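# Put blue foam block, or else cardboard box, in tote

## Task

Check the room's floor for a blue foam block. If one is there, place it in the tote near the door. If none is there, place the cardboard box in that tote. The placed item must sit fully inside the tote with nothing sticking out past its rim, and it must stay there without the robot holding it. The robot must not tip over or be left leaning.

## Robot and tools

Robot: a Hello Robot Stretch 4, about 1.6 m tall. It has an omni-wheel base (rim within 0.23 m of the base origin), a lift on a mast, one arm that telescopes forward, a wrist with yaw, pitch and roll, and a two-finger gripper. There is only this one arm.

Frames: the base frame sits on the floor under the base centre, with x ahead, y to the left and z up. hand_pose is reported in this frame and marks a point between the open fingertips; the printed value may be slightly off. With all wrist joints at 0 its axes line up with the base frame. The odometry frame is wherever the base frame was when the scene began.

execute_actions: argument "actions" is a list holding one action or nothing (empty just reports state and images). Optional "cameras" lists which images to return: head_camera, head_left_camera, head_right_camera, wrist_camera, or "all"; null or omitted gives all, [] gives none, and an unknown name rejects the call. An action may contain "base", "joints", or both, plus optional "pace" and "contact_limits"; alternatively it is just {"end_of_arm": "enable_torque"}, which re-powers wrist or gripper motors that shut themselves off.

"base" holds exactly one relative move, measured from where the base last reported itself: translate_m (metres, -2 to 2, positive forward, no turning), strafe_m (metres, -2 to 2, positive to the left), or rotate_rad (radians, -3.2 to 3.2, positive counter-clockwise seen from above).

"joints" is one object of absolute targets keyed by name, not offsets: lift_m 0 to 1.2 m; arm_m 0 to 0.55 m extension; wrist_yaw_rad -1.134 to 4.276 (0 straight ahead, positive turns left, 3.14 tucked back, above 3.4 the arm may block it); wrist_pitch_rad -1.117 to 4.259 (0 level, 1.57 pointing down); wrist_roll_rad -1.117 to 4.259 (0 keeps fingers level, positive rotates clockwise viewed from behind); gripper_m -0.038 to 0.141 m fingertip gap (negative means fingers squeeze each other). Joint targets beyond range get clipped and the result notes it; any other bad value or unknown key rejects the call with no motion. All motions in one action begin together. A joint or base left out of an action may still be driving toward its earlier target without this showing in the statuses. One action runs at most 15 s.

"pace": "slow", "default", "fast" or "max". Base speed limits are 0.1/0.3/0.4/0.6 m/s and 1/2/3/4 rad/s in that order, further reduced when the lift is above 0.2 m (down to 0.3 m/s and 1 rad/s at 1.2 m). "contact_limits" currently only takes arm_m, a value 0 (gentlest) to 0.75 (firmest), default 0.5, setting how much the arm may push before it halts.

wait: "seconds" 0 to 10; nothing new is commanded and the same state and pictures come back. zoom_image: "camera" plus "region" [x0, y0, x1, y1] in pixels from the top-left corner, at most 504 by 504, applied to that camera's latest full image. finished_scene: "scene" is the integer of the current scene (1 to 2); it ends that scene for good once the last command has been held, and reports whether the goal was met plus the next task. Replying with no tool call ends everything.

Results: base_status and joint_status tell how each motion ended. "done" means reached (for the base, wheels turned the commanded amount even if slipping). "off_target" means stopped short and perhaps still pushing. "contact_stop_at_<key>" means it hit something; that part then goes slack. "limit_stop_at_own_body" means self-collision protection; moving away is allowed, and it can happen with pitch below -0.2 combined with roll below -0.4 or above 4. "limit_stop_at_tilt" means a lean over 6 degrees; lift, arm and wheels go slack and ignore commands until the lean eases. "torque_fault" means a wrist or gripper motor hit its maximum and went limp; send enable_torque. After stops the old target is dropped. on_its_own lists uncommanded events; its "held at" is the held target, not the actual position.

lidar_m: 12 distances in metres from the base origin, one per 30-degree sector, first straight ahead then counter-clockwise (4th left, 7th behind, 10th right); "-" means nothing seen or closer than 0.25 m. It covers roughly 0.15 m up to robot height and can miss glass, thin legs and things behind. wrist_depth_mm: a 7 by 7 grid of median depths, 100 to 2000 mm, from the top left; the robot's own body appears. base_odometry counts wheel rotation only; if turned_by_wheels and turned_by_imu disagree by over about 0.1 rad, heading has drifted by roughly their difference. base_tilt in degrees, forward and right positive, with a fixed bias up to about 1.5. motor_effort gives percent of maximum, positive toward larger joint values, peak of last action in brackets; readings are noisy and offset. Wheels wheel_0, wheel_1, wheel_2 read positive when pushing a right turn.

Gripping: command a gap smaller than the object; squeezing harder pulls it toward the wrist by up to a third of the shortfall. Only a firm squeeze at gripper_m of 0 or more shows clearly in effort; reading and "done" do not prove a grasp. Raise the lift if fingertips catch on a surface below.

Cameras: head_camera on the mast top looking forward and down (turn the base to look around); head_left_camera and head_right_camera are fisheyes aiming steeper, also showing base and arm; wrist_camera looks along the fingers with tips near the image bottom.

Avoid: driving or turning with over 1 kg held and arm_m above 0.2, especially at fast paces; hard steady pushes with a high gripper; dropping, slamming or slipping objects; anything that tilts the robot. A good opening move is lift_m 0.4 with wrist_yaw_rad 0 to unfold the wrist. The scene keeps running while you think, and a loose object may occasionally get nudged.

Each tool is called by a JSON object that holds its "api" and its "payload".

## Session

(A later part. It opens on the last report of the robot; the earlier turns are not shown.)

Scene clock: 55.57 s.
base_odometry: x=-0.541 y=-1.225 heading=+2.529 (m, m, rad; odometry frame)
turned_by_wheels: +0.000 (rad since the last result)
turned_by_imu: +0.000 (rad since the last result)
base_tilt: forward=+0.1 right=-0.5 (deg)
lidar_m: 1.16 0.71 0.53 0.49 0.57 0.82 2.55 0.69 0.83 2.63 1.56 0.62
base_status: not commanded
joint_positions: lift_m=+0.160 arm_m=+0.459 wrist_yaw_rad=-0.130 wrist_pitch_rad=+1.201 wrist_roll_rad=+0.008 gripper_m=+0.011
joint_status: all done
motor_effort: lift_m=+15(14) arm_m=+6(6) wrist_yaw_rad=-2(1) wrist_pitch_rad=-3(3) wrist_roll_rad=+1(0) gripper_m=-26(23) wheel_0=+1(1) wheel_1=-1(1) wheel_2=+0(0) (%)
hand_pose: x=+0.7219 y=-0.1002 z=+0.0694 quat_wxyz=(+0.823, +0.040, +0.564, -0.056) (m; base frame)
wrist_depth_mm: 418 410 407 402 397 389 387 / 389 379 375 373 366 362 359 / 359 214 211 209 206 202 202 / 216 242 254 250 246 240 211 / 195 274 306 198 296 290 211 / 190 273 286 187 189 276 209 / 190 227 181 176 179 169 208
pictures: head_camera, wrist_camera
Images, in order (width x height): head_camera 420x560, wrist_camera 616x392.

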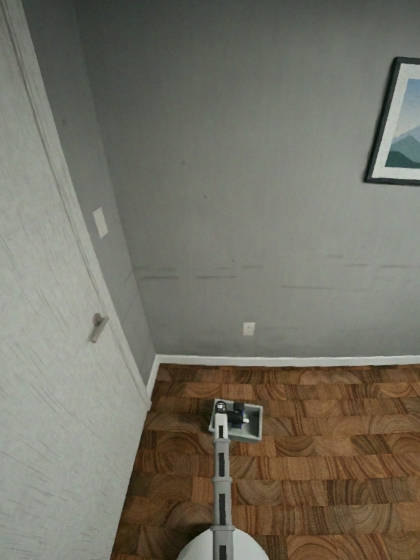

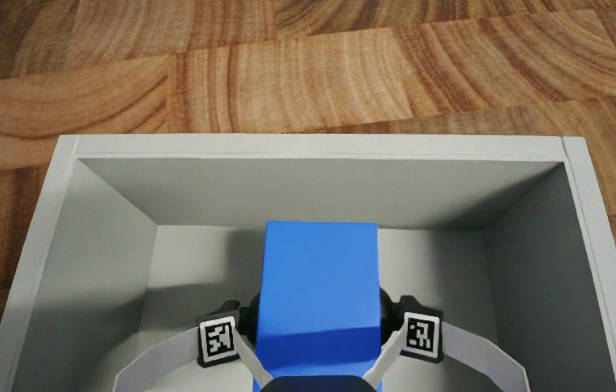

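{"api": "execute_actions", "payload": {"actions": [{"joints":{"lift_m":0.118},"pace":"slow"}], "cameras": ["wrist_camera"]}}

{"api": "execute_actions", "payload": {"actions": [{"joints":{"gripper_m":0.09}}], "cameras": ["wrist_camera"]}}

{"api": "execute_actions", "payload": {"actions": [{"joints":{"lift_m":0.35}}], "cameras": ["wrist_camera","head_camera"]}}

Scene clock: 60.60 s.
base_odometry: x=-0.541 y=-1.225 heading=+2.529 (m, m, rad; odometry frame)
turned_by_wheels: +0.000 (rad since the last result)
turned_by_imu: -0.001 (rad since the last result)
base_tilt: forward=+0.1 right=-0.2 (deg)
lidar_m: 0.81 0.70 0.53 0.50 0.56 0.81 2.56 0.70 0.84 2.63 1.56 0.61
base_status: not commanded
joint_positions: lift_m=+0.118 arm_m=+0.459 wrist_yaw_rad=-0.130 wrist_pitch_rad=+1.201 wrist_roll_rad=+0.008 gripper_m=+0.011
joint_status: all done
motor_effort: lift_m=+15(15) arm_m=+6(6) wrist_yaw_rad=-2(2) wrist_pitch_rad=-2(4) wrist_roll_rad=+2(1) gripper_m=-23(24) wheel_0=+1(1) wheel_1=-1(1) wheel_2=+0(0) (%)
hand_pose: x=+0.7219 y=-0.1002 z=+0.0275 quat_wxyz=(+0.823, +0.040, +0.564, -0.056) (m; base frame)
wrist_depth_mm: 362 353 351 343 342 338 330 / 334 330 324 171 169 312 312 / 183 191 189 187 184 181 179 / 190 242 255 250 245 241 212 / 191 257 260 198 254 254 211 / 190 247 246 186 190 239 210 / 189 228 181 176 178 169 208
pictures: wrist_camera
Images, in order (width x height): wrist_camera 616x392.

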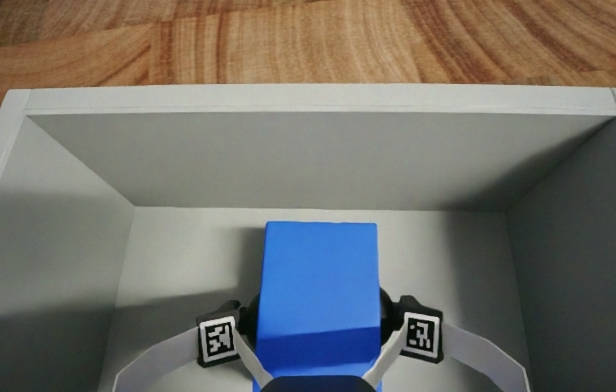

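Scene clock: 62.20 s.
base_odometry: x=-0.541 y=-1.225 heading=+2.529 (m, m, rad; odometry frame)
turned_by_wheels: +0.000 (rad since the last result)
turned_by_imu: +0.000 (rad since the last result)
base_tilt: forward=+0.0 right=-0.4 (deg)
lidar_m: 0.80 0.72 0.54 0.49 0.55 0.80 2.56 0.69 0.84 2.63 1.57 0.62
base_status: not commanded
joint_positions: lift_m=+0.118 arm_m=+0.459 wrist_yaw_rad=-0.130 wrist_pitch_rad=+1.201 wrist_roll_rad=+0.008 gripper_m=+0.090
joint_status: all done
motor_effort: lift_m=+14(15) arm_m=+6(6) wrist_yaw_rad=-1(0) wrist_pitch_rad=-2(4) wrist_roll_rad=+1(1) gripper_m=-3(24) wheel_0=+1(1) wheel_1=-1(1) wheel_2=+0(0) (%)
hand_pose: x=+0.7219 y=-0.1002 z=+0.0275 quat_wxyz=(+0.823, +0.040, +0.564, -0.056) (m; base frame)
wrist_depth_mm: 362 355 351 345 342 336 330 / 336 329 325 172 170 310 309 / 182 191 189 187 184 180 178 / 190 242 255 250 246 241 212 / 190 258 262 213 254 253 211 / 190 247 243 202 205 238 210 / 189 236 229 189 224 225 207
pictures: wrist_camera
Images, in order (width x height): wrist_camera 616x392.

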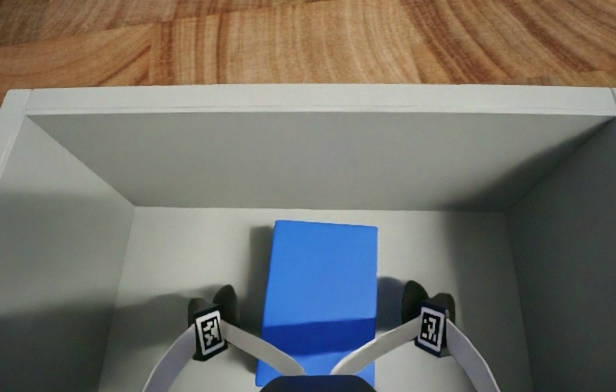

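Scene clock: 64.23 s.
base_odometry: x=-0.541 y=-1.225 heading=+2.529 (m, m, rad; odometry frame)
turned_by_wheels: +0.000 (rad since the last result)
turned_by_imu: -0.001 (rad since the last result)
base_tilt: forward=-0.1 right=-0.5 (deg)
lidar_m: 0.63 0.68 0.54 0.49 0.56 0.82 2.55 0.70 0.84 2.62 1.56 0.62
base_status: not commanded
joint_positions: lift_m=+0.350 arm_m=+0.459 wrist_yaw_rad=-0.130 wrist_pitch_rad=+1.201 wrist_roll_rad=+0.008 gripper_m=+0.090
joint_status: all done
motor_effort: lift_m=+20(21) arm_m=+6(6) wrist_yaw_rad=+0(2) wrist_pitch_rad=-3(3) wrist_roll_rad=+1(1) gripper_m=-5(4) wheel_0=+1(1) wheel_1=-1(1) wheel_2=+0(0) (%)
hand_pose: x=+0.7219 y=-0.1002 z=+0.2590 quat_wxyz=(+0.823, +0.040, +0.564, -0.056) (m; base frame)
wrist_depth_mm: 539 554 559 580 591 615 621 / 609 609 615 615 597 591 585 / 585 580 574 564 559 554 549 / 539 539 530 530 521 521 512 / 517 508 407 421 410 484 484 / 480 477 373 459 452 449 455 / 459 452 407 397 427 387 433
pictures: head_camera, wrist_camera
Images, in order (width x height): head_camera 420x560, wrist_camera 616x392.

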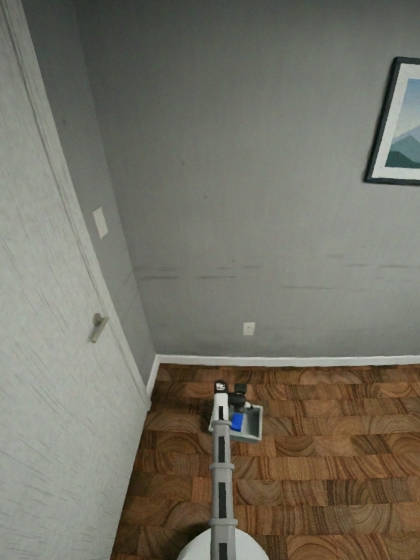

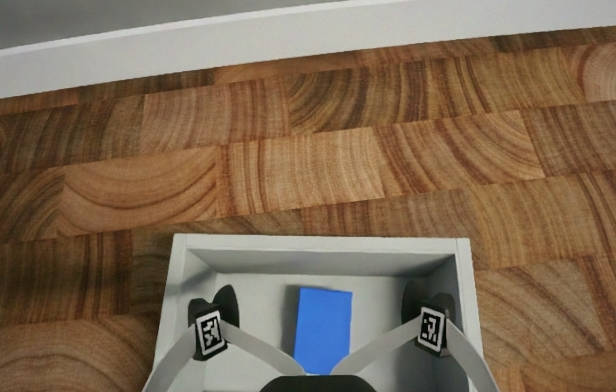

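{"api": "finished_scene", "payload": {"scene": 2}}

The scene is finished: the task was done.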